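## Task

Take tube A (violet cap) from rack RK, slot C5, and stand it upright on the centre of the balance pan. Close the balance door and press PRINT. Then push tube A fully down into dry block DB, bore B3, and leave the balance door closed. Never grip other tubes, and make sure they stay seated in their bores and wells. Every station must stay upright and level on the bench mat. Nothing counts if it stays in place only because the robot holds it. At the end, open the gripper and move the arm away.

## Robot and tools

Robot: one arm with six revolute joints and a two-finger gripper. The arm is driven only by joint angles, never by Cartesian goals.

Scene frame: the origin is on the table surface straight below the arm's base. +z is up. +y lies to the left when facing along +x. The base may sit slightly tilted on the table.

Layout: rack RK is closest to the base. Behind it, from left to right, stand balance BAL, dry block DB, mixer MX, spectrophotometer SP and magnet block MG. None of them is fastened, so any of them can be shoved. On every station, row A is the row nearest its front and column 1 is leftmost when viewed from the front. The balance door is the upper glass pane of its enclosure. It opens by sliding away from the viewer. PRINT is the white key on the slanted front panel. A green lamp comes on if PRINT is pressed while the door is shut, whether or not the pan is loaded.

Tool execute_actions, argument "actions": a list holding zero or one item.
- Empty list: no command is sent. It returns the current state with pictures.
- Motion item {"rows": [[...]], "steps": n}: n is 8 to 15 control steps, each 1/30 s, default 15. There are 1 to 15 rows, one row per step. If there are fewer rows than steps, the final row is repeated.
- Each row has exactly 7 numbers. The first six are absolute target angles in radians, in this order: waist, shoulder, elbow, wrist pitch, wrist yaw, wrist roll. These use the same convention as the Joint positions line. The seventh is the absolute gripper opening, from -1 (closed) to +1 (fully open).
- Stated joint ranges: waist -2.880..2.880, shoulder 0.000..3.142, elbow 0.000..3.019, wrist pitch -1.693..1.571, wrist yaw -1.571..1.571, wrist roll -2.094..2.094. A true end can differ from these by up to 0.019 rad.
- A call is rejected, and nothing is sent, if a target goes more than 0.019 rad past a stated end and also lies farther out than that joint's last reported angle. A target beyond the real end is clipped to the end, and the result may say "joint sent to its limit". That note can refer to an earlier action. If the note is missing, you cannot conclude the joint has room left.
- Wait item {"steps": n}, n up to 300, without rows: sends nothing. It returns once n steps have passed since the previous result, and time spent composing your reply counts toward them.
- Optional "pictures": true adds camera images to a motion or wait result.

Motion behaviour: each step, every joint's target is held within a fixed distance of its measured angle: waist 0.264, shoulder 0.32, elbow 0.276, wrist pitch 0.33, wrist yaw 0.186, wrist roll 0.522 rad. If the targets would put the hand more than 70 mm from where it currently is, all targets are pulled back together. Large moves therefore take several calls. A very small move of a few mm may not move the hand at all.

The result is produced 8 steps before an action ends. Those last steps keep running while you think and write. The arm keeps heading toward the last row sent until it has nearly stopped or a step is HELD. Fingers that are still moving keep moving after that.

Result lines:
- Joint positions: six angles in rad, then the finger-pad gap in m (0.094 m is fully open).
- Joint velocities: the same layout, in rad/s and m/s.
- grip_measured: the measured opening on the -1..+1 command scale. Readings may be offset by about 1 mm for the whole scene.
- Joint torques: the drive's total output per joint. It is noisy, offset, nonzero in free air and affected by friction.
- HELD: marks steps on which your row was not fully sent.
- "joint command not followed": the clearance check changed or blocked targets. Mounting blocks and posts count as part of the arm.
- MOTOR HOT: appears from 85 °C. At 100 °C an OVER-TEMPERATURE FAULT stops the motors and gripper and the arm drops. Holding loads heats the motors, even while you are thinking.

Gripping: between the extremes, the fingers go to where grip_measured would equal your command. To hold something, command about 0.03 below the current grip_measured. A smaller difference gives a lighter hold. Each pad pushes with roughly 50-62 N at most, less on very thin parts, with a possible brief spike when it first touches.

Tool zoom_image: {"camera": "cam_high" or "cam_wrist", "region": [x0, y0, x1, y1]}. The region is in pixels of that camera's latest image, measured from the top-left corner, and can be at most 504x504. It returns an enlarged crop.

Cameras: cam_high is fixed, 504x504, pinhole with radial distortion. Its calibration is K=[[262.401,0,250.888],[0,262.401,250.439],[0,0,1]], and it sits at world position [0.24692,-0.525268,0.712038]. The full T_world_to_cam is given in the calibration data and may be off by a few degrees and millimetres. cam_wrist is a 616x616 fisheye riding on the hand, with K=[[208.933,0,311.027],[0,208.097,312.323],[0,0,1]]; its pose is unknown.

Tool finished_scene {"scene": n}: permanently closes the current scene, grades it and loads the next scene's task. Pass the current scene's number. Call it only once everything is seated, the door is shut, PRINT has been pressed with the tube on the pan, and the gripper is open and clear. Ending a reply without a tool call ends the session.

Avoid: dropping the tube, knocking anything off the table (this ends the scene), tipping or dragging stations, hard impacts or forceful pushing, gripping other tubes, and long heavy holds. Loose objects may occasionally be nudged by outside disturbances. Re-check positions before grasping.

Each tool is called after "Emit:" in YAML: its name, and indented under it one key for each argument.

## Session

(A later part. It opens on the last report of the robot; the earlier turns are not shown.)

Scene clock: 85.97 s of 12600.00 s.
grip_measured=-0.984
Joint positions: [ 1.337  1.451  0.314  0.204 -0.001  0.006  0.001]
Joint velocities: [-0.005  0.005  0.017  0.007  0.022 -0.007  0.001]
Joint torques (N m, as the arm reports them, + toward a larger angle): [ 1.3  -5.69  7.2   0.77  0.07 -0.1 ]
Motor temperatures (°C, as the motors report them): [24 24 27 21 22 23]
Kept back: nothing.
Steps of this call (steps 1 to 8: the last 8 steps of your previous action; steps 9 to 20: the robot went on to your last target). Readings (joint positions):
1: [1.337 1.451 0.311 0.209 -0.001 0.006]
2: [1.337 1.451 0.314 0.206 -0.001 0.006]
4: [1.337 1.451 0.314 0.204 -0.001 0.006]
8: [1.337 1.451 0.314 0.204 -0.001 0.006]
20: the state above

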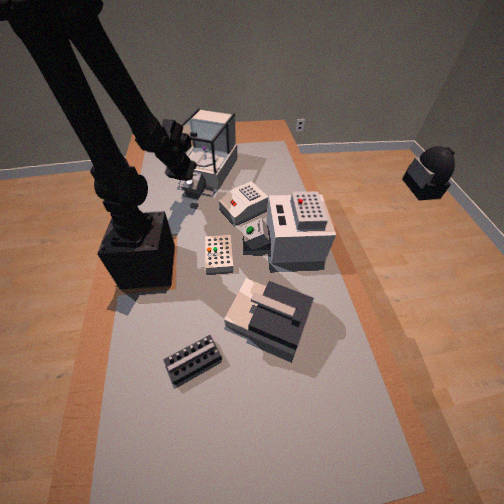

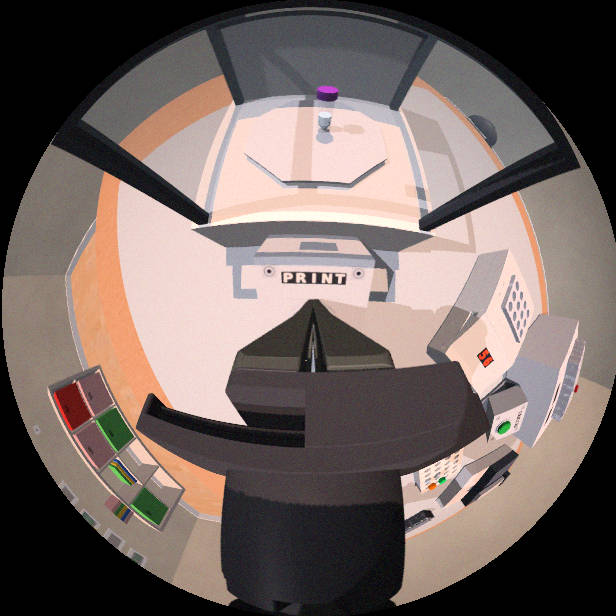

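Emit:
execute_actions:
  actions:
    - {"rows":[[1.35,1.46,0.32,0.22,0,0,-1],[1.35,1.46,0.3,0.24,0,0,-1],[1.35,1.46,0.3,0.25,0,0,-1],[1.35,1.46,0.3,0.25,0,0,-1],[1.35,1.47,0.3,0.26,0,0,-1],[1.35,1.48,0.3,0.27,0,0,-1],[1.35,1.49,0.3,0.28,0,0,-1],[1.35,1.5,0.3,0.29,0,0,-1],[1.35,1.51,0.3,0.3,0,0,-1],[1.35,1.52,0.3,0.3,0,0,-1]]}

Emit:
execute_actions:
  actions:
    - {"steps":20}
  pictures: true

Scene clock: 86.57 s of 12600.00 s.
grip_measured=-0.984
Joint positions: [ 1.337  1.454  0.298  0.247 -0.001  0.006  0.001]
Joint velocities: [-0.015  0.122 -0.061  0.242  0.051  0.022 -0.   ]
Joint torques (N m, as the arm reports them, + toward a larger angle): [ 1.37 -4.1   4.15  1.38  0.07 -0.11]
Motor temperatures (°C, as the motors report them): [24 24 27 21 22 23]
Steps of this call (steps 1 to 11: the robot went on to your last target; steps 12 to 18: the first 7 steps of this action). Readings (joint positions):
12: [1.337 1.451 0.314 0.204 -0.001 0.006]
13: [1.337 1.451 0.311 0.209 -0.001 0.006]
15: [1.337 1.451 0.304 0.226 -0.001 0.006]
18: the state above

Scene clock: 87.23 s of 12600.00 s.
grip_measured=-0.984
Joint positions: [ 1.337  1.468  0.286  0.291 -0.001  0.006  0.001]
Joint velocities: [-0.015 -0.005  0.012  0.012  0.007 -0.022 -0.002]
Joint torques (N m, as the arm reports them, + toward a larger angle): [ 1.33 -2.14  4.6   1.26  0.07 -0.11]
Motor temperatures (°C, as the motors report them): [24 24 27 21 22 23]
Kept back: nothing.
Steps of this call (steps 1 to 8: the last 8 steps of your previous action; steps 9 to 20: the robot went on to your last target). Readings (joint positions):
1: [1.337 1.460 0.297 0.256 -0.001 0.006]
2: [1.337 1.464 0.294 0.267 -0.001 0.006]
4: [1.337 1.467 0.289 0.283 -0.001 0.006]
8: [1.337 1.468 0.286 0.291 -0.001 0.006]
20: the state above

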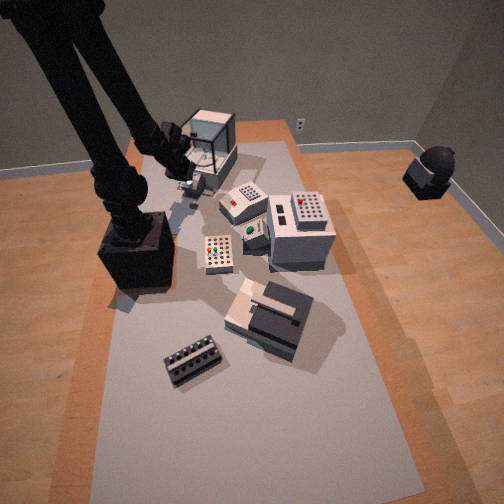

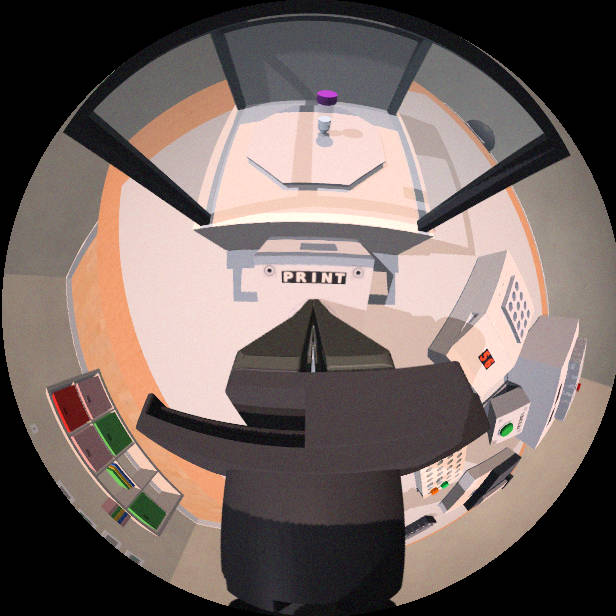

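Emit:
execute_actions:
  actions:
    - {"rows":[[1.35,1.42,0.31,0.28,0,0,-1],[1.35,1.4,0.31,0.24,0,0,-1],[1.35,1.4,0.31,0.2,0,0,-1],[1.35,1.4,0.31,0.19,0,0,-1],[1.35,1.4,0.31,0.19,0,0,-1],[1.35,1.41,0.31,0.19,0,0,-1],[1.35,1.43,0.31,0.2,0,0,-1],[1.35,1.45,0.31,0.2,0,0,-1],[1.35,1.47,0.31,0.21,0,0,-1],[1.35,1.49,0.31,0.22,0,0,-1],[1.35,1.51,0.31,0.23,0,0,-1]]}

Emit:
execute_actions:
  actions:
    - {"steps":20}
  pictures: true

Scene clock: 87.93 s of 12600.00 s.
grip_measured=-0.984
Joint positions: [ 1.337  1.405  0.287  0.209 -0.001  0.006  0.001]
Joint velocities: [-0.005  0.073 -0.002 -0.027 -0.022 -0.051 -0.001]
Joint torques (N m, as the arm reports them, + toward a larger angle): [ 1.39 -4.48  5.75  0.64  0.08 -0.1 ]
Motor temperatures (°C, as the motors report them): [24 24 27 21 22 23]
Steps of this call (steps 1 to 14: the robot went on to your last target; steps 15 to 21: the first 7 steps of this action). Readings (joint positions):
15: [1.337 1.462 0.286 0.290 -0.001 0.006]
16: [1.337 1.451 0.286 0.277 -0.001 0.006]
18: [1.337 1.420 0.287 0.237 -0.001 0.006]
21: the state above

Scene clock: 88.60 s of 12600.00 s.
grip_measured=-0.984
Joint positions: [ 1.337  1.466  0.286  0.224 -0.001  0.006  0.001]
Joint velocities: [-0.005 -0.005 -0.017  0.012  0.037  0.007 -0.   ]
Joint torques (N m, as the arm reports them, + toward a larger angle): [ 1.38 -2.63  5.26  1.08  0.07 -0.11]
Motor temperatures (°C, as the motors report them): [24 24 27 21 22 23]
Kept back: nothing.
Steps of this call (steps 1 to 8: the last 8 steps of your previous action; steps 9 to 20: the robot went on to your last target). Readings (joint positions):
1: [1.337 1.411 0.287 0.209 -0.001 0.006]
2: [1.337 1.421 0.287 0.209 -0.001 0.006]
4: [1.337 1.454 0.288 0.212 -0.001 0.006]
8: [1.337 1.466 0.286 0.224 -0.001 0.006]
20: the state above

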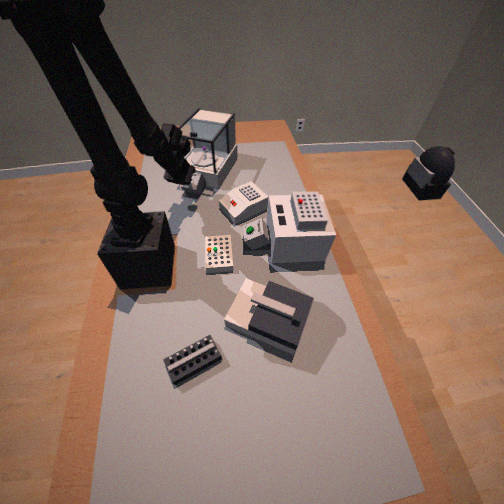

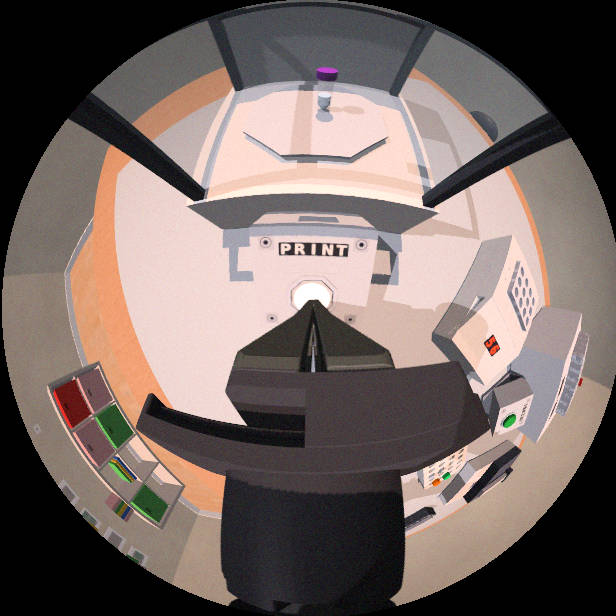

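Emit:
execute_actions:
  actions:
    - {"rows":[[1.35,1.54,0.33,0.23,0,0,-1],[1.35,1.57,0.34,0.23,0,0,-1]]}

Emit:
execute_actions:
  actions:
    - {"rows":[[1.35,1.4,0.33,0.2,0,0,-1],[1.35,1.3,0.35,0.1,0,0,-1],[1.35,1.2,0.4,0,0,0,-1],[1.34,1.1,0.5,-0.1,0,0,-1],[1.33,1.05,0.6,-0.2,0,0,-1],[1.32,1.05,0.7,-0.4,0,0,-1]]}

Emit:
execute_actions:
  actions:
    - {"steps":20}
  pictures: true

Emit:
zoom_image:
  camera: "cam_high"
  region: [150,100,280,230]

Scene clock: 89.30 s of 12600.00 s.
grip_measured=-0.984
Joint positions: [ 1.337  1.473  0.286  0.228 -0.001  0.006  0.001]
Joint velocities: [-0.005 -0.034 -0.017  0.007 -0.037  0.007  0.   ]
Joint torques (N m, as the arm reports them, + toward a larger angle): [ 1.34  1.97  7.43  0.94  0.08 -0.11]
Motor temperatures (°C, as the motors report them): [24 24 27 21 22 23]
Steps of this call (steps 1 to 14: the robot went on to your last target; steps 15 to 21: the first 7 steps of this action). Readings (joint positions):
15: [1.337 1.468 0.286 0.224 -0.001 0.006]
16: [1.337 1.471 0.286 0.225 -0.001 0.006]
18: [1.337 1.472 0.286 0.228 -0.001 0.006]
21: the state above

Scene clock: 89.80 s of 12600.00 s.
grip_measured=-0.984
Joint positions: [ 1.337  1.224  0.37  -0.041 -0.001  0.006  0.001]
Joint velocities: [-0.005 -1.031  0.833 -1.502  0.037 -0.066  0.001]
Joint torques (N m, as the arm reports them, + toward a larger angle): [-0.14 -5.54  9.48  1.09  0.05 -0.07]
Motor temperatures (°C, as the motors report them): [24 24 27 21 22 23]
Steps of this call (steps 1 to 8: the last 8 steps of your previous action; steps 9 to 15: the first 7 steps of this action). Readings (joint positions):
9: [1.337 1.461 0.286 0.224 -0.001 0.006]
10: [1.337 1.434 0.288 0.191 -0.001 0.006]
12: [1.337 1.347 0.305 0.094 -0.001 0.006]
15: the state above

Scene clock: 90.47 s of 12600.00 s.
grip_measured=-0.984
Joint positions: [ 1.337  1.051  0.669 -0.393 -0.001  0.006  0.001]
Joint velocities: [ 0.005 -0.015 -0.012 -0.012  0.051 -0.095 -0.   ]
Joint torques (N m, as the arm reports them, + toward a larger angle): [-0.73 -6.35 10.65  0.84  0.08 -0.1 ]
Motor temperatures (°C, as the motors report them): [24 24 27 21 22 23]
Kept back: nothing.
Steps of this call (steps 1 to 8: the last 8 steps of your previous action; steps 9 to 20: the robot went on to your last target). Readings (joint positions):
1: [1.337 1.192 0.402 -0.093 -0.001 0.006]
2: [1.337 1.164 0.436 -0.145 -0.001 0.006]
4: [1.337 1.121 0.506 -0.232 -0.001 0.006]
8: [1.337 1.076 0.597 -0.372 -0.001 0.006]
20: the state above

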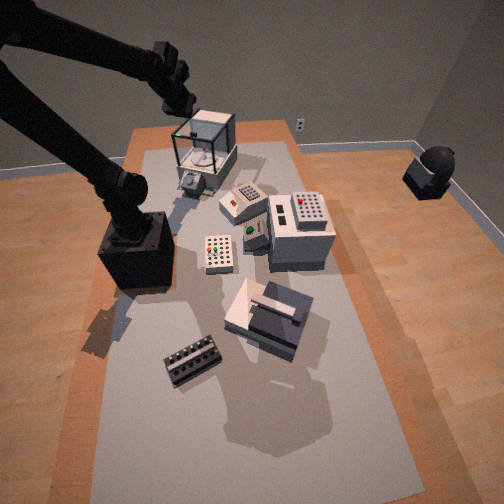

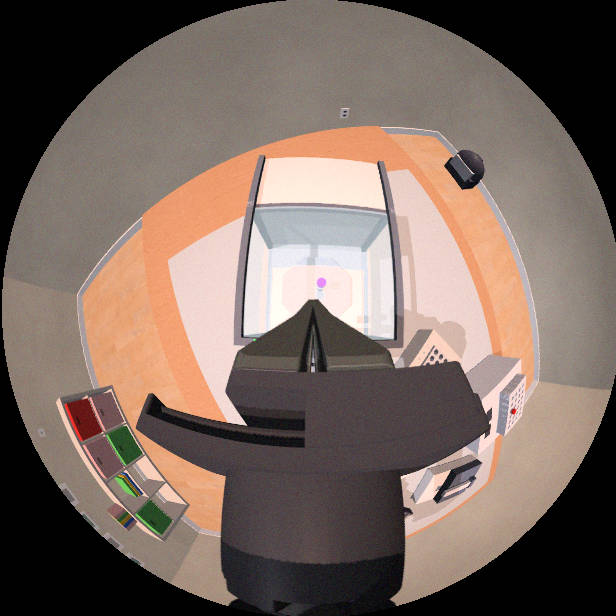

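Region (150, 100, 280, 230) of cam_high's 504x504 image, scaled by 3.877, with more detail than that image has.

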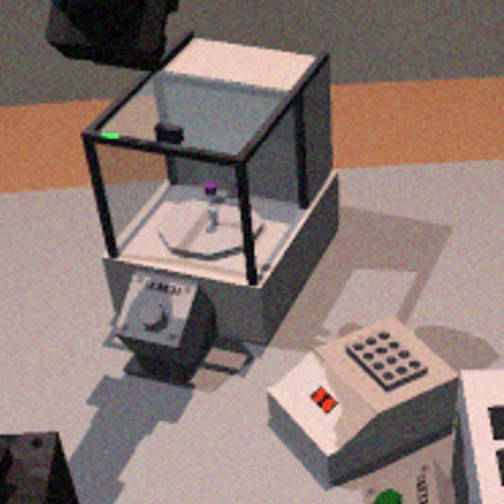

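Green. Open the door.

Emit:
execute_actions:
  actions:
    - {"rows":[[1.3,1.1,0.85,-0.7,0,0,-1],[1.3,1.15,1.0,-1.0,0,0,-1],[1.3,1.2,1.05,-1.3,0,0,-1]]}

Emit:
execute_actions:
  actions:
    - {"steps":20}

Emit:
execute_actions:
  actions:
    - {"rows":[[1.3,1.28,1.08,-1.28,0,0,-1],[1.3,1.35,1.1,-1.25,0,0,-1],[1.3,1.4,1.12,-1.22,0,0,-1],[1.3,1.45,1.13,-1.19,0,0,-1]]}

Emit:
execute_actions:
  actions:
    - {"steps":25}
  pictures: true

Scene clock: 91.17 s of 12600.00 s.
grip_measured=-0.984
Joint positions: [ 1.313  1.214  1.018 -1.097 -0.001  0.006  0.001]
Joint velocities: [-0.034  0.278  0.813 -2.576 -0.066  0.051  0.   ]
Joint torques (N m, as the arm reports them, + toward a larger angle): [ -0.51 -11.01   6.73  -0.05   0.09  -0.11]
Motor temperatures (°C, as the motors report them): [24 24 27 21 22 23]
Steps of this call (steps 1 to 14: the robot went on to your last target; steps 15 to 21: the first 7 steps of this action). Readings (joint positions):
15: [1.335 1.055 0.687 -0.452 -0.001 0.006]
16: [1.332 1.070 0.731 -0.568 -0.001 0.006]
18: [1.322 1.137 0.858 -0.798 -0.001 0.006]
21: the state above

Scene clock: 91.83 s of 12600.00 s.
grip_measured=-0.984
Joint positions: [ 1.312  1.21   1.032 -1.291 -0.001  0.006  0.001]
Joint velocities: [ 0.005  0.005  0.007 -0.012 -0.037 -0.022 -0.001]
Joint torques (N m, as the arm reports them, + toward a larger angle): [-0.52 -8.7   9.15 -0.26  0.09 -0.1 ]
Motor temperatures (°C, as the motors report them): [24 24 27 21 22 23]
Kept back: nothing.
Steps of this call (steps 1 to 8: the last 8 steps of your previous action; steps 9 to 20: the robot went on to your last target). Readings (joint positions):
1: [1.312 1.218 1.034 -1.169 -0.001 0.006]
2: [1.312 1.215 1.035 -1.217 -0.001 0.006]
4: [1.312 1.210 1.032 -1.272 -0.001 0.006]
8: [1.312 1.210 1.032 -1.290 -0.001 0.006]
20: the state above

Scene clock: 92.07 s of 12600.00 s.
grip_measured=-0.984
Joint positions: [ 1.312  1.432  1.101 -1.204 -0.001  0.006  0.001]
Joint velocities: [ 0.015  1.07   0.071  0.374  0.022  0.037 -0.001]
Joint torques (N m, as the arm reports them, + toward a larger angle): [ -0.55 -14.38   9.    -0.61   0.09  -0.1 ]
Motor temperatures (°C, as the motors report them): [24 24 27 21 22 23]
Steps of this call (steps 1 to 7: the first 7 steps of this action). Readings (joint positions):
1: [1.312 1.215 1.032 -1.291 -0.001 0.006]
2: [1.312 1.228 1.037 -1.289 -0.001 0.006]
4: [1.312 1.297 1.064 -1.263 -0.001 0.006]
7: the state above

Scene clock: 92.90 s of 12600.00 s.
grip_measured=-0.984
Joint positions: [ 1.312  1.46   1.1   -1.194 -0.001  0.006  0.001]
Joint velocities: [-0.005 -0.005 -0.002 -0.002 -0.037  0.007 -0.001]
Joint torques (N m, as the arm reports them, + toward a larger angle): [ -0.55 -11.69   9.48   0.     0.09  -0.1 ]
Motor temperatures (°C, as the motors report them): [24 24 27 21 22 23]
Kept back: nothing.
Steps of this call (steps 1 to 8: the last 8 steps of your previous action; steps 9 to 25: the robot went on to your last target). Readings (joint positions):
1: [1.312 1.462 1.102 -1.195 -0.001 0.006]
2: [1.312 1.484 1.101 -1.194 -0.001 0.006]
4: [1.312 1.501 1.100 -1.194 -0.001 0.006]
8: [1.312 1.481 1.100 -1.194 -0.001 0.006]
25: the state above

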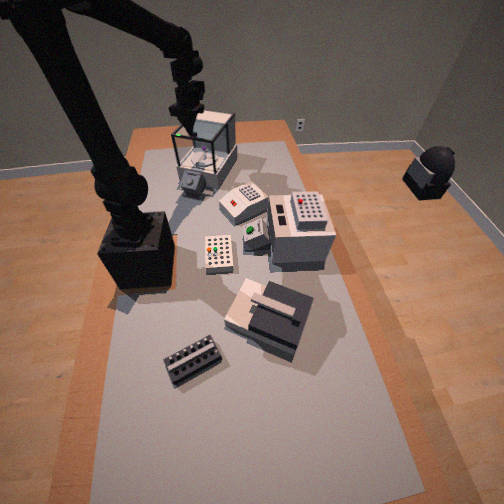

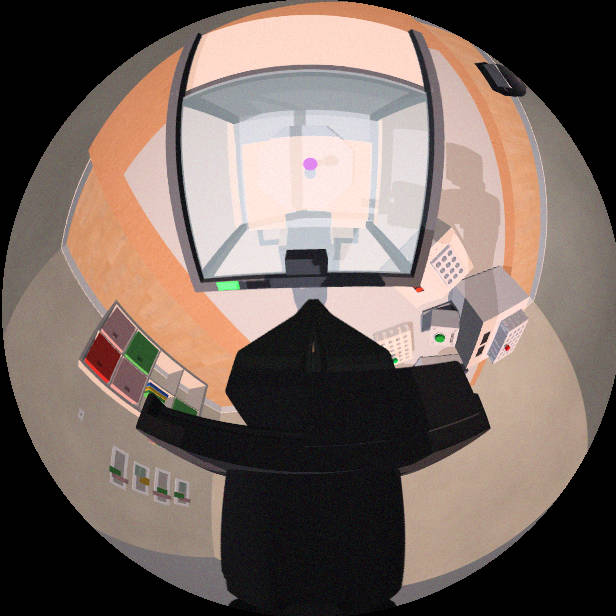

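Emit:
execute_actions:
  actions:
    - {"rows":[[1.33,1.455,1.14,-1.19,0,0,-1],[1.33,1.46,1.145,-1.19,0,0,-1],[1.33,1.47,1.15,-1.19,0,0,-1],[1.33,1.478,1.157,-1.19,0,0,-1],[1.33,1.485,1.165,-1.19,0,0,-1],[1.33,1.493,1.172,-1.19,0,0,-1],[1.33,1.502,1.179,-1.19,0,0,-1],[1.33,1.51,1.186,-1.19,0,0,-1],[1.33,1.519,1.193,-1.19,0,0,-1],[1.33,1.527,1.2,-1.19,0,0,-1],[1.33,1.536,1.206,-1.19,0,0,-1],[1.33,1.544,1.213,-1.19,0,0,-1],[1.33,1.553,1.22,-1.19,0,0,-1],[1.33,1.561,1.226,-1.19,0,0,-1],[1.33,1.57,1.232,-1.19,0,0,-1]]}

Emit:
execute_actions:
  actions:
    - {"rows":[[1.33,1.582,1.246,-1.19,0,0,-1],[1.33,1.595,1.26,-1.19,0,0,-1],[1.33,1.607,1.275,-1.19,0,0,-1],[1.33,1.62,1.289,-1.19,0,0,-1],[1.33,1.632,1.303,-1.19,0,0,-1],[1.33,1.644,1.318,-1.19,0,0,-1],[1.33,1.657,1.332,-1.19,0,0,-1],[1.33,1.669,1.346,-1.19,0,0,-1],[1.33,1.682,1.361,-1.19,0,0,-1],[1.33,1.694,1.375,-1.19,0,0,-1],[1.33,1.706,1.389,-1.19,0,0,-1],[1.33,1.719,1.404,-1.19,0,0,-1],[1.33,1.731,1.418,-1.19,0,0,-1],[1.33,1.744,1.432,-1.19,0,0,-1],[1.33,1.756,1.447,-1.19,0,0,-1]]}

Emit:
execute_actions:
  actions:
    - {"rows":[[1.33,1.765,1.46,-1.2,0,0,-1],[1.33,1.775,1.475,-1.21,0,0,-1],[1.33,1.785,1.49,-1.22,0,0,-1],[1.33,1.795,1.505,-1.22,0,0,-1]]}

Emit:
execute_actions:
  actions:
    - {"steps":20}
  pictures: true

Scene clock: 94.27 s of 12600.00 s.
grip_measured=-0.984
Joint positions: [ 1.314  1.475  1.113 -1.194 -0.001  0.006  0.001]
Joint velocities: [ 0.005  0.21   0.208 -0.007  0.007 -0.051 -0.   ]
Joint torques (N m, as the arm reports them, + toward a larger angle): [ 1.25 -9.65 11.29 -0.03  0.09 -0.11]
Motor temperatures (°C, as the motors report them): [24 24 27 21 22 23]
Steps of this call (steps 1 to 15: the robot went on to your last target; steps 16 to 34: nothing new was sent; steps 35 to 41: the first 7 steps of this action). Readings (joint positions):
35: [1.313 1.460 1.100 -1.194 -0.001 0.006]
36: [1.313 1.460 1.100 -1.194 -0.001 0.006]
38: [1.313 1.461 1.101 -1.194 -0.001 0.006]
41: the state above

Scene clock: 94.77 s of 12600.00 s.
grip_measured=-0.984
Joint positions: [ 1.314  1.627  1.25  -1.195 -0.001  0.006  0.001]
Joint velocities: [-0.005  0.386  0.447  0.032  0.007 -0.007 -0.002]
Joint torques (N m, as the arm reports them, + toward a larger angle): [  1.34 -12.58  11.22   0.07   0.09  -0.1 ]
Motor temperatures (°C, as the motors report them): [24 24 28 21 22 23]
Steps of this call (steps 1 to 8: the last 8 steps of your previous action; steps 9 to 15: the first 7 steps of this action). Readings (joint positions):
9: [1.314 1.555 1.174 -1.194 -0.001 0.006]
10: [1.314 1.565 1.182 -1.194 -0.001 0.006]
12: [1.314 1.588 1.204 -1.195 -0.001 0.006]
15: the state above

Scene clock: 95.27 s of 12600.00 s.
grip_measured=-0.984
Joint positions: [ 1.314  1.789  1.447 -1.224 -0.001  0.006  0.001]
Joint velocities: [-0.005  0.005 -0.012 -0.017  0.022  0.007 -0.001]
Joint torques (N m, as the arm reports them, + toward a larger angle): [  1.29 -15.04  11.55  -0.07   0.09  -0.1 ]
Motor temperatures (°C, as the motors report them): [24 24 28 21 22 23]
Steps of this call (steps 1 to 8: the last 8 steps of your previous action; steps 9 to 15: the first 7 steps of this action). Readings (joint positions):
9: [1.314 1.735 1.384 -1.196 -0.001 0.006]
10: [1.314 1.747 1.398 -1.199 -0.001 0.006]
12: [1.314 1.770 1.426 -1.210 -0.001 0.006]
15: the state above

Scene clock: 95.93 s of 12600.00 s.
grip_measured=-0.984
Joint positions: [ 1.314  1.79   1.447 -1.224 -0.001  0.006  0.001]
Joint velocities: [-0.005 -0.015 -0.007 -0.027  0.051  0.007 -0.   ]
Joint torques (N m, as the arm reports them, + toward a larger angle): [  1.26 -15.06  11.56   0.02   0.09  -0.11]
Motor temperatures (°C, as the motors report them): [24 24 28 21 22 23]
Kept back: nothing.
Steps of this call (steps 1 to 8: the last 8 steps of your previous action; steps 9 to 15: the robot went on to your last target; steps 16 to 20: nothing new was sent). Readings (joint positions):
1: [1.314 1.790 1.447 -1.224 -0.001 0.006]
2: [1.314 1.790 1.447 -1.224 -0.001 0.006]
4: [1.314 1.790 1.447 -1.224 -0.001 0.006]
8: [1.314 1.790 1.447 -1.224 -0.001 0.006]
20: the state above
The arm was judged still, so your last target was given up. Only a new action makes it travel on or press farther. Fingers that are still opening or closing keep moving.

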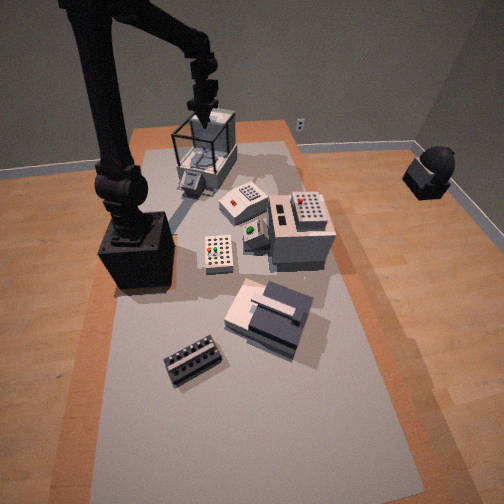

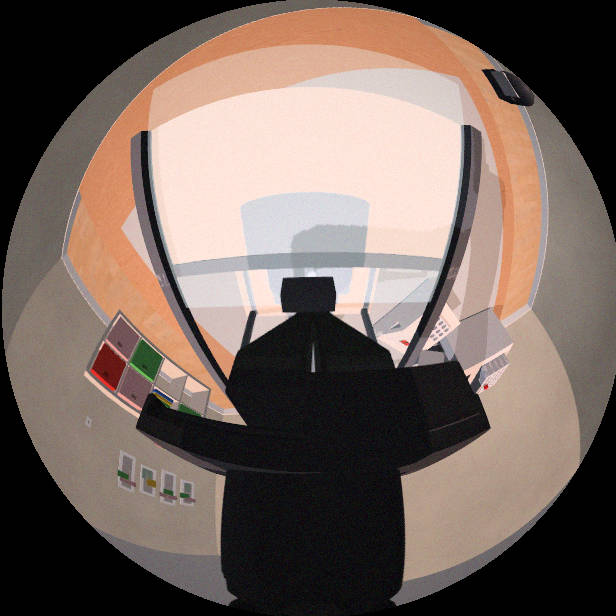

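Emit:
execute_actions:
  actions:
    - {"rows":[[1.33,1.74,1.46,-1.24,0,0,-1],[1.33,1.68,1.42,-1.26,0,0,-1],[1.33,1.62,1.38,-1.28,0,0,-0.8],[1.33,1.56,1.34,-1.3,0,0,-0.5],[1.33,1.5,1.3,-1.3,0,0,-0.5],[1.33,1.5,1.3,-1.3,0,0,-0.5],[1.33,1.5,1.3,-1.25,0,0,-0.5],[1.33,1.5,1.31,-1.2,0,0,-0.5],[1.33,1.51,1.32,-1.15,0,0,-0.5],[1.33,1.52,1.32,-1.1,0,0,-0.5],[1.33,1.53,1.32,-1.05,0,0,-0.5],[1.33,1.545,1.32,-0.98,0,0,-0.5]]}

Emit:
execute_actions:
  actions:
    - {"steps":25}

Emit:
execute_actions:
  actions:
    - {"rows":[[1.33,1.55,1.28,-0.96,0,0,-0.5],[1.33,1.554,1.26,-0.935,0,0,-0.5],[1.33,1.558,1.24,-0.91,0,0,-0.5],[1.33,1.562,1.22,-0.885,0,0,-0.5],[1.33,1.566,1.2,-0.86,0,0,-0.5],[1.33,1.57,1.18,-0.835,0,0,-0.5],[1.33,1.574,1.16,-0.81,0,0,-0.5],[1.33,1.578,1.14,-0.785,0,0,-0.5],[1.33,1.582,1.12,-0.76,0,0,-0.5],[1.33,1.586,1.1,-0.735,0,0,-0.5],[1.33,1.59,1.08,-0.71,0,0,-0.5],[1.33,1.595,1.06,-0.685,0,0,-0.5],[1.33,1.6,1.04,-0.655,0,0,-0.5]]}

Emit:
execute_actions:
  actions:
    - {"steps":25}
  pictures: true

Scene clock: 96.83 s of 12600.00 s.
grip_measured=-0.505
Joint positions: [ 1.314  1.615  1.305 -1.267 -0.001  0.006  0.023]
Joint velocities: [-0.005 -1.333 -0.725  0.002 -0.022 -0.007  0.005]
Joint torques (N m, as the arm reports them, + toward a larger angle): [  1.35 -16.47  10.11   0.45   0.08  -0.1 ]
Motor temperatures (°C, as the motors report them): [24 24 28 21 22 23]
Steps of this call (steps 1 to 20: nothing new was sent; steps 21 to 27: the first 7 steps of this action). Readings (joint positions):
21: [1.314 1.788 1.447 -1.225 -0.001 0.006]
22: [1.314 1.782 1.442 -1.227 -0.001 0.006]
24: [1.314 1.737 1.397 -1.240 -0.001 0.006]
27: the state above

Scene clock: 97.67 s of 12600.00 s.
grip_measured=-0.502
Joint positions: [ 1.314  1.557  1.302 -0.993 -0.001  0.006  0.023]
Joint velocities: [-0.015 -0.005  0.007  0.012  0.066 -0.022  0.   ]
Joint torques (N m, as the arm reports them, + toward a larger angle): [  1.38 -14.24   9.38   0.88   0.09  -0.1 ]
Motor temperatures (°C, as the motors report them): [24 24 28 21 22 23]
Kept back: nothing.
Steps of this call (steps 1 to 8: the last 8 steps of your previous action; steps 9 to 25: the robot went on to your last target). Readings (joint positions):
1: [1.314 1.574 1.287 -1.262 -0.001 0.006]
2: [1.314 1.539 1.282 -1.245 -0.001 0.006]
4: [1.314 1.495 1.287 -1.164 -0.001 0.006]
8: [1.314 1.499 1.302 -1.006 -0.001 0.006]
25: the state above

Scene clock: 97.90 s of 12600.00 s.
grip_measured=-0.502
Joint positions: [ 1.314  1.556  1.193 -0.869 -0.001  0.006  0.023]
Joint velocities: [-0.005  0.054 -0.657  0.662 -0.007 -0.022 -0.   ]
Joint torques (N m, as the arm reports them, + toward a larger angle): [  1.34 -11.66   8.3    0.78   0.09  -0.11]
Motor temperatures (°C, as the motors report them): [24 24 28 21 22 23]
Steps of this call (steps 1 to 7: the first 7 steps of this action). Readings (joint positions):
1: [1.314 1.557 1.298 -0.989 -0.001 0.006]
2: [1.314 1.556 1.290 -0.976 -0.001 0.006]
4: [1.314 1.555 1.260 -0.937 -0.001 0.006]
7: the state above

Scene clock: 98.73 s of 12600.00 s.
grip_measured=-0.502
Joint positions: [ 1.314  1.612  1.021 -0.67  -0.001  0.006  0.023]
Joint velocities: [-0.005 -0.024 -0.012  0.002  0.037  0.037  0.001]
Joint torques (N m, as the arm reports them, + toward a larger angle): [  1.4  -13.37   8.16   0.93   0.09  -0.1 ]
Motor temperatures (°C, as the motors report them): [24 25 28 21 22 23]
Kept back: nothing.
Steps of this call (steps 1 to 8: the last 8 steps of your previous action; steps 9 to 25: the robot went on to your last target). Readings (joint positions):
1: [1.314 1.559 1.171 -0.846 -0.001 0.006]
2: [1.314 1.563 1.149 -0.823 -0.001 0.006]
4: [1.314 1.574 1.107 -0.774 -0.001 0.006]
8: [1.314 1.599 1.036 -0.691 -0.001 0.006]
25: the state above

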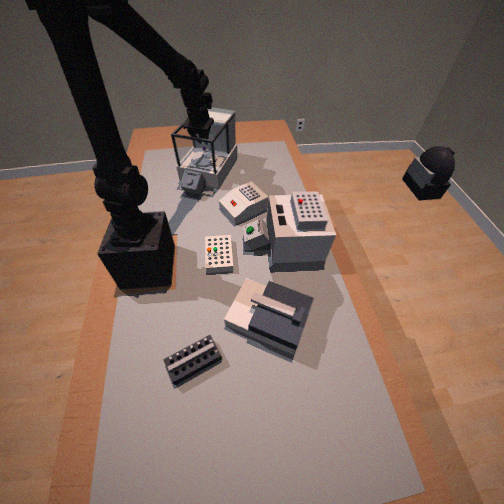

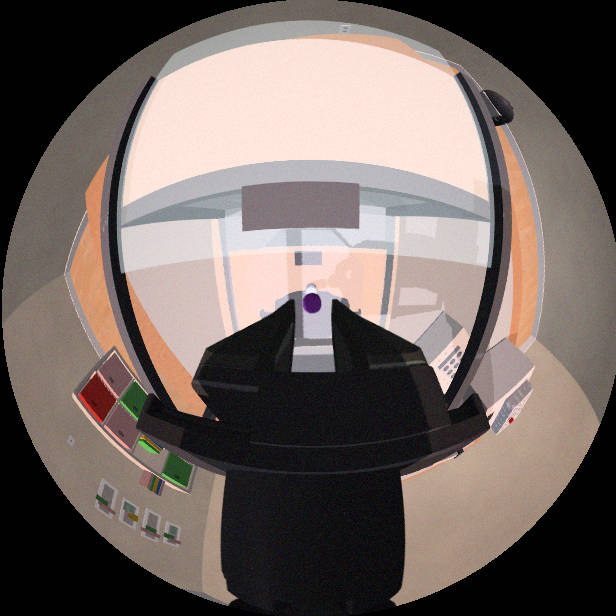

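Emit:
execute_actions:
  actions:
    - {"rows":[[1.33,1.61,1.025,-0.63,0,0,-0.5],[1.33,1.62,1.015,-0.61,0,0,-0.5],[1.33,1.63,1.005,-0.58,0,0,-0.5],[1.33,1.642,0.995,-0.555,0,0,-0.5]]}

Emit:
execute_actions:
  actions:
    - {"steps":25}
  pictures: true

Scene clock: 99.27 s of 12600.00 s.
grip_measured=-0.502
Joint positions: [ 1.314  1.628  0.997 -0.577 -0.001  0.006  0.023]
Joint velocities: [-0.015  0.161 -0.085  0.125  0.022  0.007  0.   ]
Joint torques (N m, as the arm reports them, + toward a larger angle): [  1.37 -12.14   6.79   0.94   0.09  -0.1 ]
Motor temperatures (°C, as the motors report them): [24 25 28 21 22 23]
Steps of this call (steps 1 to 9: the robot went on to your last target; steps 10 to 16: the first 7 steps of this action). Readings (joint positions):
10: [1.314 1.612 1.020 -0.665 -0.001 0.006]
11: [1.314 1.612 1.018 -0.654 -0.001 0.006]
13: [1.314 1.615 1.008 -0.614 -0.001 0.006]
16: the state above

Scene clock: 100.10 s of 12600.00 s.
grip_measured=-0.502
Joint positions: [ 1.314  1.643  0.986 -0.57  -0.001  0.006  0.023]
Joint velocities: [-0.015  0.005 -0.007  0.007  0.022 -0.022 -0.001]
Joint torques (N m, as the arm reports them, + toward a larger angle): [  1.41 -12.66   7.08   0.99   0.09  -0.1 ]
Motor temperatures (°C, as the motors report them): [24 25 28 21 22 23]
Kept back: nothing.
Steps of this call (steps 1 to 8: the last 8 steps of your previous action; steps 9 to 25: the robot went on to your last target). Readings (joint positions):
1: [1.314 1.632 0.994 -0.574 -0.001 0.006]
2: [1.314 1.636 0.992 -0.573 -0.001 0.006]
4: [1.314 1.642 0.988 -0.572 -0.001 0.006]
8: [1.314 1.643 0.986 -0.572 -0.001 0.006]
25: the state above

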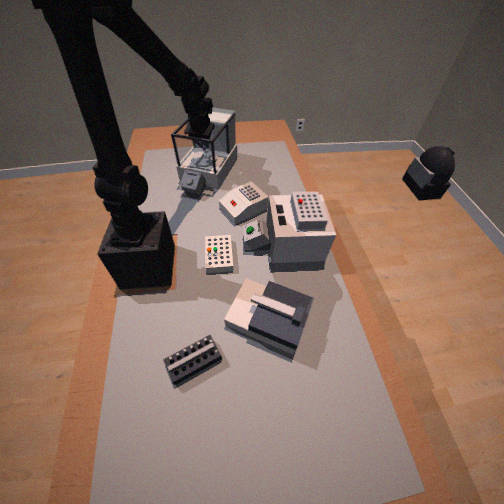

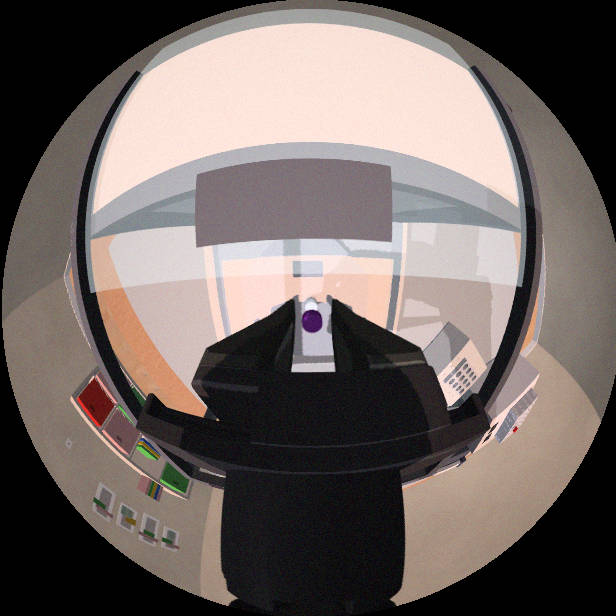

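Emit:
execute_actions:
  actions:
    - {"rows":[[1.33,1.642,0.995,-0.555,0,0,-0.6],[1.33,1.642,0.995,-0.555,0,0,-0.68],[1.33,1.642,0.995,-0.555,0,0,-0.73],[1.33,1.642,0.995,-0.555,0,0,-0.79]]}

Emit:
execute_actions:
  actions:
    - {"steps":12}
  pictures: true

Scene clock: 100.53 s of 12600.00 s.
grip_measured=-0.780
Joint positions: [ 1.314  1.643  0.986 -0.57  -0.001  0.006  0.01 ]
Joint velocities: [ 0.005 -0.005 -0.002 -0.022  0.037  0.037 -0.001]
Joint torques (N m, as the arm reports them, + toward a larger angle): [  1.4  -12.58   7.09   1.     0.09  -0.1 ]
Motor temperatures (°C, as the motors report them): [24 25 28 21 22 23]
Steps of this call (steps 1 to 6: the robot went on to your last target; steps 7 to 13: the first 7 steps of this action). Readings (joint positions):
7: [1.314 1.643 0.986 -0.570 -0.001 0.006]
8: [1.314 1.643 0.986 -0.570 -0.001 0.006]
10: [1.314 1.643 0.986 -0.570 -0.001 0.006]
13: the state above

Scene clock: 100.93 s of 12600.00 s.
grip_measured=-0.780
Joint positions: [ 1.314  1.643  0.986 -0.57  -0.001  0.006  0.01 ]
Joint velocities: [-0.015 -0.015 -0.002 -0.002 -0.051  0.007 -0.   ]
Joint torques (N m, as the arm reports them, + toward a larger angle): [  1.45 -12.63   7.11   0.98   0.09  -0.1 ]
Motor temperatures (°C, as the motors report them): [24 25 28 21 22 23]
Kept back: nothing.
Steps of this call (steps 1 to 8: the last 8 steps of your previous action; steps 9 to 12: the robot went on to your last target). Readings (joint positions):
1: [1.314 1.643 0.986 -0.570 -0.001 0.006]
2: [1.314 1.643 0.986 -0.570 -0.001 0.006]
4: [1.314 1.643 0.986 -0.570 -0.001 0.006]
8: [1.314 1.643 0.986 -0.570 -0.001 0.006]
12: the state above

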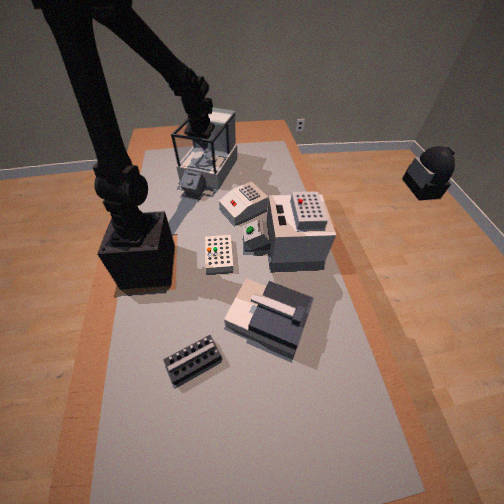

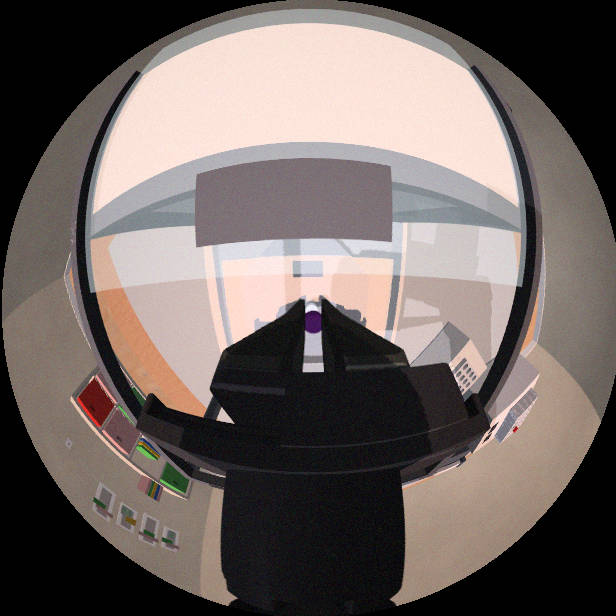

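Emit:
execute_actions:
  actions:
    - {"rows":[[1.33,1.642,0.995,-0.555,0,0,-0.5],[1.33,1.642,0.995,-0.555,0,0,-0.5],[1.33,1.642,0.995,-0.555,0,0,-0.5],[1.33,1.62,0.98,-0.545,0,0,-0.5],[1.33,1.61,0.96,-0.535,0,0,-0.5]]}

Emit:
execute_actions:
  actions:
    - {"steps":22}
  pictures: true

Scene clock: 101.63 s of 12600.00 s.
grip_measured=-0.502
Joint positions: [ 1.314  1.635  0.966 -0.552 -0.001  0.006  0.023]
Joint velocities: [-0.005 -0.083 -0.188  0.017  0.022 -0.037 -0.   ]
Joint torques (N m, as the arm reports them, + toward a larger angle): [  1.34 -14.08   6.83   0.99   0.09  -0.1 ]
Motor temperatures (°C, as the motors report them): [24 25 28 21 22 23]
Steps of this call (steps 1 to 14: the robot went on to your last target; steps 15 to 21: the first 7 steps of this action). Readings (joint positions):
15: [1.314 1.643 0.986 -0.570 -0.001 0.006]
16: [1.314 1.643 0.986 -0.570 -0.001 0.006]
18: [1.314 1.643 0.985 -0.568 -0.001 0.006]
21: the state above

Scene clock: 102.37 s of 12600.00 s.
grip_measured=-0.502
Joint positions: [ 1.314  1.631  0.952 -0.551 -0.001  0.006  0.023]
Joint velocities: [-0.005 -0.005 -0.002 -0.007  0.022 -0.007 -0.   ]
Joint torques (N m, as the arm reports them, + toward a larger angle): [  1.41 -13.98   6.94   1.     0.09  -0.1 ]
Motor temperatures (°C, as the motors report them): [24 25 28 21 22 23]
Kept back: nothing.
Steps of this call (steps 1 to 8: the last 8 steps of your previous action; steps 9 to 22: the robot went on to your last target). Readings (joint positions):
1: [1.314 1.633 0.960 -0.552 -0.001 0.006]
2: [1.314 1.631 0.956 -0.552 -0.001 0.006]
4: [1.314 1.631 0.952 -0.552 -0.001 0.006]
8: [1.314 1.631 0.952 -0.551 -0.001 0.006]
22: the state above

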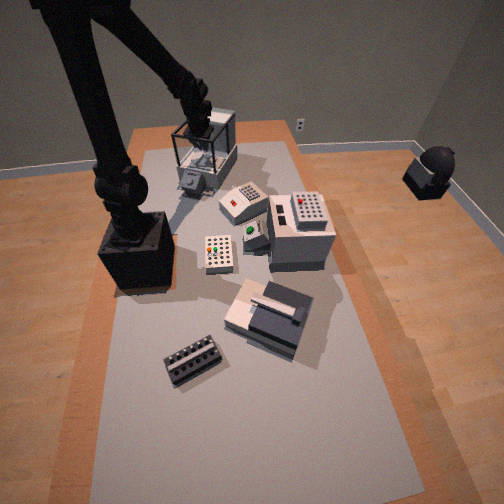

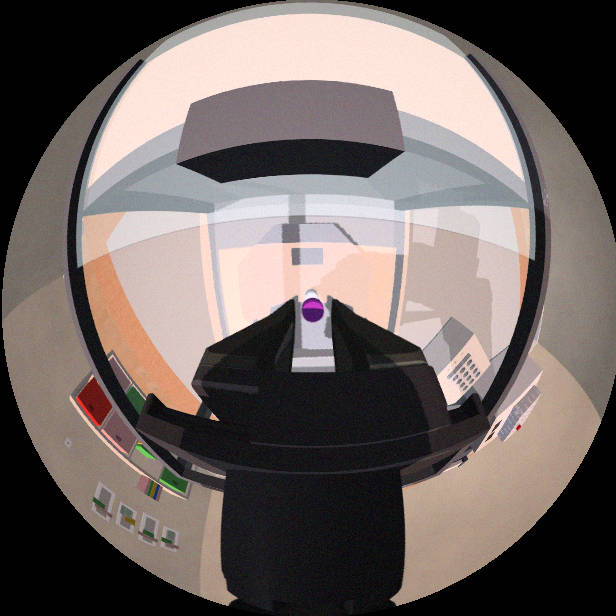

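A bit lower.

Emit:
execute_actions:
  actions:
    - {"rows":[[1.33,1.63,0.955,-0.525,0,0,-0.5],[1.33,1.645,0.95,-0.51,0,0,-0.5],[1.33,1.645,0.95,-0.51,0,0,-0.5],[1.33,1.645,0.95,-0.51,0,0,-0.5],[1.33,1.645,0.95,-0.51,0,0,-0.5],[1.33,1.645,0.95,-0.51,0,0,-0.5],[1.33,1.645,0.95,-0.51,0,0,-0.5],[1.33,1.645,0.95,-0.51,0,0,-0.5],[1.33,1.645,0.95,-0.51,0,0,-0.5],[1.33,1.645,0.95,-0.51,0,0,-0.5],[1.33,1.645,0.95,-0.51,0,0,-0.6],[1.33,1.645,0.95,-0.51,0,0,-0.68],[1.33,1.645,0.95,-0.51,0,0,-0.73],[1.33,1.645,0.95,-0.51,0,0,-0.79]]}

Emit:
execute_actions:
  actions:
    - {"steps":16}
  pictures: true

Scene clock: 103.00 s of 12600.00 s.
grip_measured=-0.502
Joint positions: [ 1.314  1.638  0.947 -0.526 -0.001  0.006  0.023]
Joint velocities: [-0.015  0.044 -0.012 -0.007  0.051 -0.095 -0.001]
Joint torques (N m, as the arm reports them, + toward a larger angle): [  1.43 -12.16   6.59   0.95   0.08  -0.1 ]
Motor temperatures (°C, as the motors report them): [24 25 28 21 22 23]
Steps of this call (steps 1 to 12: the robot went on to your last target; steps 13 to 19: the first 7 steps of this action). Readings (joint positions):
13: [1.314 1.631 0.952 -0.549 -0.001 0.006]
14: [1.314 1.631 0.951 -0.543 -0.001 0.006]
16: [1.314 1.634 0.948 -0.531 -0.001 0.006]
19: the state above

Scene clock: 103.53 s of 12600.00 s.
grip_measured=-0.770
Joint positions: [ 1.314  1.64   0.945 -0.526 -0.001  0.006  0.011]
Joint velocities: [ 0.005 -0.034  0.007 -0.017 -0.022 -0.066  0.   ]
Joint torques (N m, as the arm reports them, + toward a larger angle): [  1.4  -11.92   6.61   1.03   0.09  -0.1 ]
Motor temperatures (°C, as the motors report them): [24 25 28 21 22 23]
Kept back: nothing.
Steps of this call (steps 1 to 8: the last 8 steps of your previous action; steps 9 to 15: the robot went on to your last target; step 16: nothing new was sent). Readings (joint positions):
1: [1.314 1.639 0.947 -0.526 -0.001 0.006]
2: [1.314 1.640 0.946 -0.526 -0.001 0.006]
4: [1.314 1.640 0.945 -0.526 -0.001 0.006]
8: [1.314 1.640 0.945 -0.526 -0.001 0.006]
16: the state above
The arm was judged still, so your last target was given up. Only a new action makes it travel on or press farther. Fingers that are still opening or closing keep moving.

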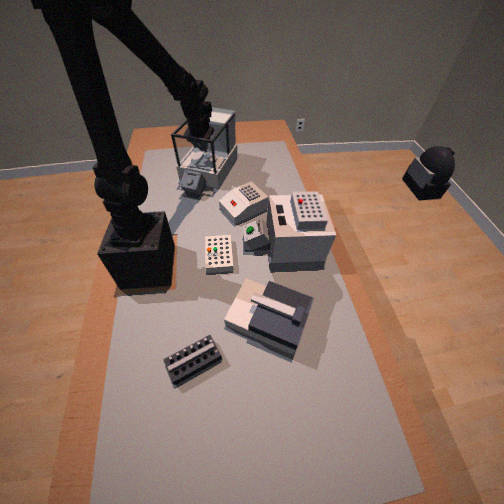

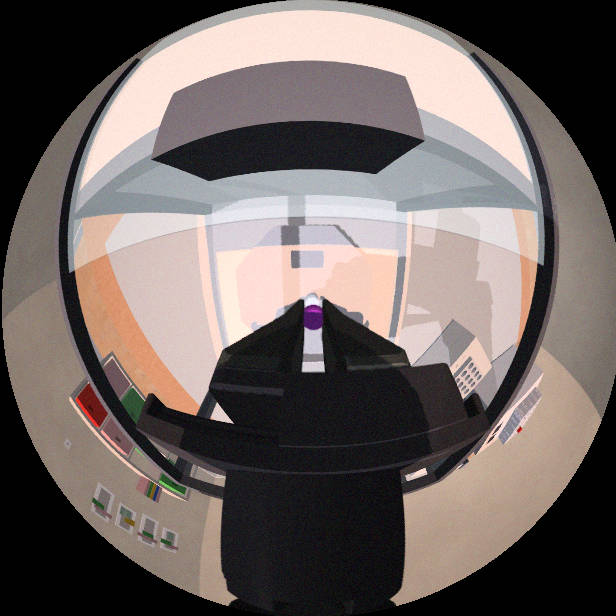

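Emit:
execute_actions:
  actions:
    - {"rows":[[1.33,1.62,0.98,-0.53,0,0,-0.8],[1.33,1.605,1.0,-0.56,0,0,-0.8],[1.33,1.59,1.02,-0.595,0,0,-0.8],[1.33,1.58,1.04,-0.63,0,0,-0.8],[1.33,1.57,1.06,-0.665,0,0,-0.8],[1.33,1.56,1.085,-0.7,0,0,-0.8],[1.33,1.55,1.11,-0.735,0,0,-0.8],[1.33,1.54,1.135,-0.77,0,0,-0.8],[1.33,1.53,1.16,-0.805,0,0,-0.8],[1.33,1.525,1.185,-0.84,0,0,-0.8],[1.33,1.52,1.21,-0.87,0,0,-0.8],[1.33,1.515,1.235,-0.9,0,0,-0.8],[1.33,1.51,1.26,-0.93,0,0,-0.8],[1.33,1.505,1.29,-0.965,0,0,-0.8],[1.33,1.5,1.32,-1.0,0,0,-0.8]]}

Emit:
execute_actions:
  actions:
    - {"steps":25}

Emit:
execute_actions:
  actions:
    - {"rows":[[1.3,1.5,1.32,-1.0,0,0,-0.8],[1.26,1.5,1.32,-1.0,0,0,-0.8],[1.22,1.5,1.32,-1.0,0,0,-0.8],[1.18,1.5,1.32,-1.0,0,0,-0.8],[1.14,1.5,1.32,-1.0,0,0,-0.8],[1.1,1.5,1.32,-1.0,0,0,-0.8],[1.06,1.5,1.32,-1.0,0,0,-0.8],[1.02,1.5,1.32,-1.0,0,0,-0.8],[0.98,1.5,1.32,-1.0,0,0,-0.8],[0.94,1.5,1.32,-1.0,0,0,-0.8],[0.9,1.5,1.32,-1.0,0,0,-0.8],[0.86,1.5,1.32,-1.0,0,0,-0.8],[0.82,1.5,1.32,-1.0,0,0,-0.8],[0.78,1.5,1.32,-1.0,0,0,-0.8],[0.74,1.5,1.32,-1.0,0,0,-0.8]]}

Emit:
execute_actions:
  actions:
    - {"steps":15}

Emit:
execute_actions:
  actions:
    - {"rows":[[0.74,1.5,1.27,-0.97,0,0,-0.8],[0.74,1.5,1.24,-0.94,0,0,-0.8],[0.74,1.505,1.21,-0.91,0,0,-0.8],[0.74,1.51,1.18,-0.875,0,0,-0.8],[0.74,1.515,1.15,-0.84,0,0,-0.8],[0.74,1.52,1.12,-0.805,0,0,-0.8],[0.74,1.525,1.09,-0.77,0,0,-0.8],[0.74,1.53,1.06,-0.735,0,0,-0.8],[0.74,1.535,1.03,-0.7,0,0,-0.8],[0.74,1.54,1.0,-0.665,0,0,-0.8],[0.74,1.545,0.97,-0.63,0,0,-0.8],[0.74,1.55,0.94,-0.595,0,0,-0.8],[0.74,1.555,0.91,-0.56,0,0,-0.8],[0.74,1.56,0.88,-0.52,0,0,-0.8]]}

Emit:
execute_actions:
  actions:
    - {"steps":25}
  pictures: true

Scene clock: 105.07 s of 12600.00 s.
grip_measured=-0.770
Joint positions: [ 1.314  1.613  0.998 -0.662 -0.001  0.006  0.011]
Joint velocities: [ 0.005 -0.249  0.51  -0.857  0.007 -0.022 -0.   ]
Joint torques (N m, as the arm reports them, + toward a larger angle): [  1.28 -15.66  11.38   0.61   0.08  -0.1 ]
Motor temperatures (°C, as the motors report them): [24 25 28 21 22 23]
Steps of this call (steps 1 to 39: nothing new was sent; steps 40 to 46: the first 7 steps of this action). Readings (joint positions):
40: [1.314 1.640 0.945 -0.526 -0.001 0.006]
41: [1.314 1.640 0.946 -0.531 -0.001 0.006]
43: [1.314 1.634 0.958 -0.571 -0.001 0.006]
46: the state above

Scene clock: 105.90 s of 12600.00 s.
grip_measured=-0.770
Joint positions: [ 1.314  1.496  1.29  -0.992 -0.001  0.006  0.011]
Joint velocities: [-0.015 -0.015  0.002  0.022  0.066  0.022 -0.001]
Joint torques (N m, as the arm reports them, + toward a larger angle): [  1.35 -12.17  10.46   0.24   0.09  -0.11]
Motor temperatures (°C, as the motors report them): [24 25 28 21 22 23]
Kept back: nothing.
Steps of this call (steps 1 to 8: the last 8 steps of your previous action; steps 9 to 25: the robot went on to your last target). Readings (joint positions):
1: [1.314 1.604 1.017 -0.691 -0.001 0.006]
2: [1.314 1.594 1.037 -0.720 -0.001 0.006]
4: [1.314 1.575 1.084 -0.779 -0.001 0.006]
8: [1.314 1.543 1.192 -0.905 -0.001 0.006]
25: the state above

Scene clock: 106.13 s of 12600.00 s.
grip_measured=-0.770
Joint positions: [ 1.208  1.496  1.29  -0.992 -0.004  0.006  0.011]
Joint velocities: [-1.05  -0.005 -0.017  0.012  0.007 -0.007 -0.001]
Joint torques (N m, as the arm reports them, + toward a larger angle): [ -2.64 -12.11   9.96   0.31   0.16  -0.08]
Motor temperatures (°C, as the motors report them): [24 25 28 21 22 23]
Steps of this call (steps 1 to 7: the first 7 steps of this action). Readings (joint positions):
1: [1.314 1.496 1.290 -0.992 -0.001 0.006]
2: [1.311 1.496 1.290 -0.992 -0.001 0.006]
4: [1.291 1.496 1.290 -0.992 -0.003 0.006]
7: the state above

Scene clock: 106.63 s of 12600.00 s.
grip_measured=-0.770
Joint positions: [ 0.699  1.499  1.29  -0.992  0.005  0.006  0.011]
Joint velocities: [ 0.151 -0.005 -0.002  0.002 -0.066 -0.037  0.   ]
Joint torques (N m, as the arm reports them, + toward a larger angle): [  2.1  -12.11  10.49   0.28  -0.06  -0.1 ]
Motor temperatures (°C, as the motors report them): [24 25 28 21 22 23]
Kept back: nothing.
Steps of this call (steps 1 to 8: the last 8 steps of your previous action; steps 9 to 15: the robot went on to your last target). Readings (joint positions):
1: [1.169 1.496 1.290 -0.992 -0.004 0.006]
2: [1.129 1.496 1.290 -0.992 -0.004 0.006]
4: [1.042 1.497 1.290 -0.992 -0.004 0.006]
8: [0.859 1.498 1.290 -0.992 -0.003 0.006]
15: the state above

Scene clock: 106.87 s of 12600.00 s.
grip_measured=-0.770
Joint positions: [ 0.731  1.501  1.146 -0.844  0.001  0.006  0.011]
Joint velocities: [ 0.024  0.093 -0.979  0.926  0.037 -0.037  0.   ]
Joint torques (N m, as the arm reports them, + toward a larger angle): [  0.51 -10.55   8.14   0.71   0.01  -0.1 ]
Motor temperatures (°C, as the motors report them): [24 25 28 21 22 23]
Steps of this call (steps 1 to 7: the first 7 steps of this action). Readings (joint positions):
1: [0.704 1.499 1.287 -0.989 0.004 0.006]
2: [0.710 1.498 1.278 -0.979 0.004 0.006]
4: [0.722 1.497 1.240 -0.935 0.002 0.006]
7: the state above

Scene clock: 107.70 s of 12600.00 s.
grip_measured=-0.770
Joint positions: [ 0.731  1.575  0.853 -0.536  0.001  0.006  0.011]
Joint velocities: [-0.005 -0.015 -0.007 -0.012  0.022 -0.007 -0.001]
Joint torques (N m, as the arm reports them, + toward a larger angle): [  0.51 -12.08   8.29   1.     0.01  -0.1 ]
Motor temperatures (°C, as the motors report them): [24 25 28 21 22 23]
Kept back: nothing.
Steps of this call (steps 1 to 8: the last 8 steps of your previous action; steps 9 to 25: the robot went on to your last target). Readings (joint positions):
1: [0.731 1.505 1.112 -0.812 0.001 0.006]
2: [0.731 1.511 1.078 -0.780 0.001 0.006]
4: [0.731 1.527 1.014 -0.713 0.001 0.006]
8: [0.731 1.560 0.894 -0.580 0.001 0.006]
25: the state above

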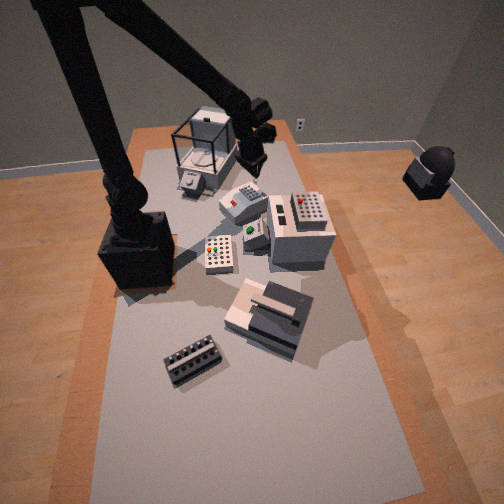

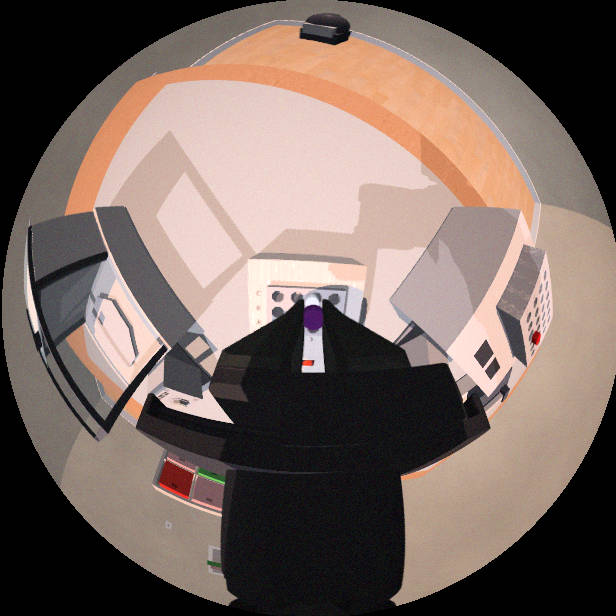

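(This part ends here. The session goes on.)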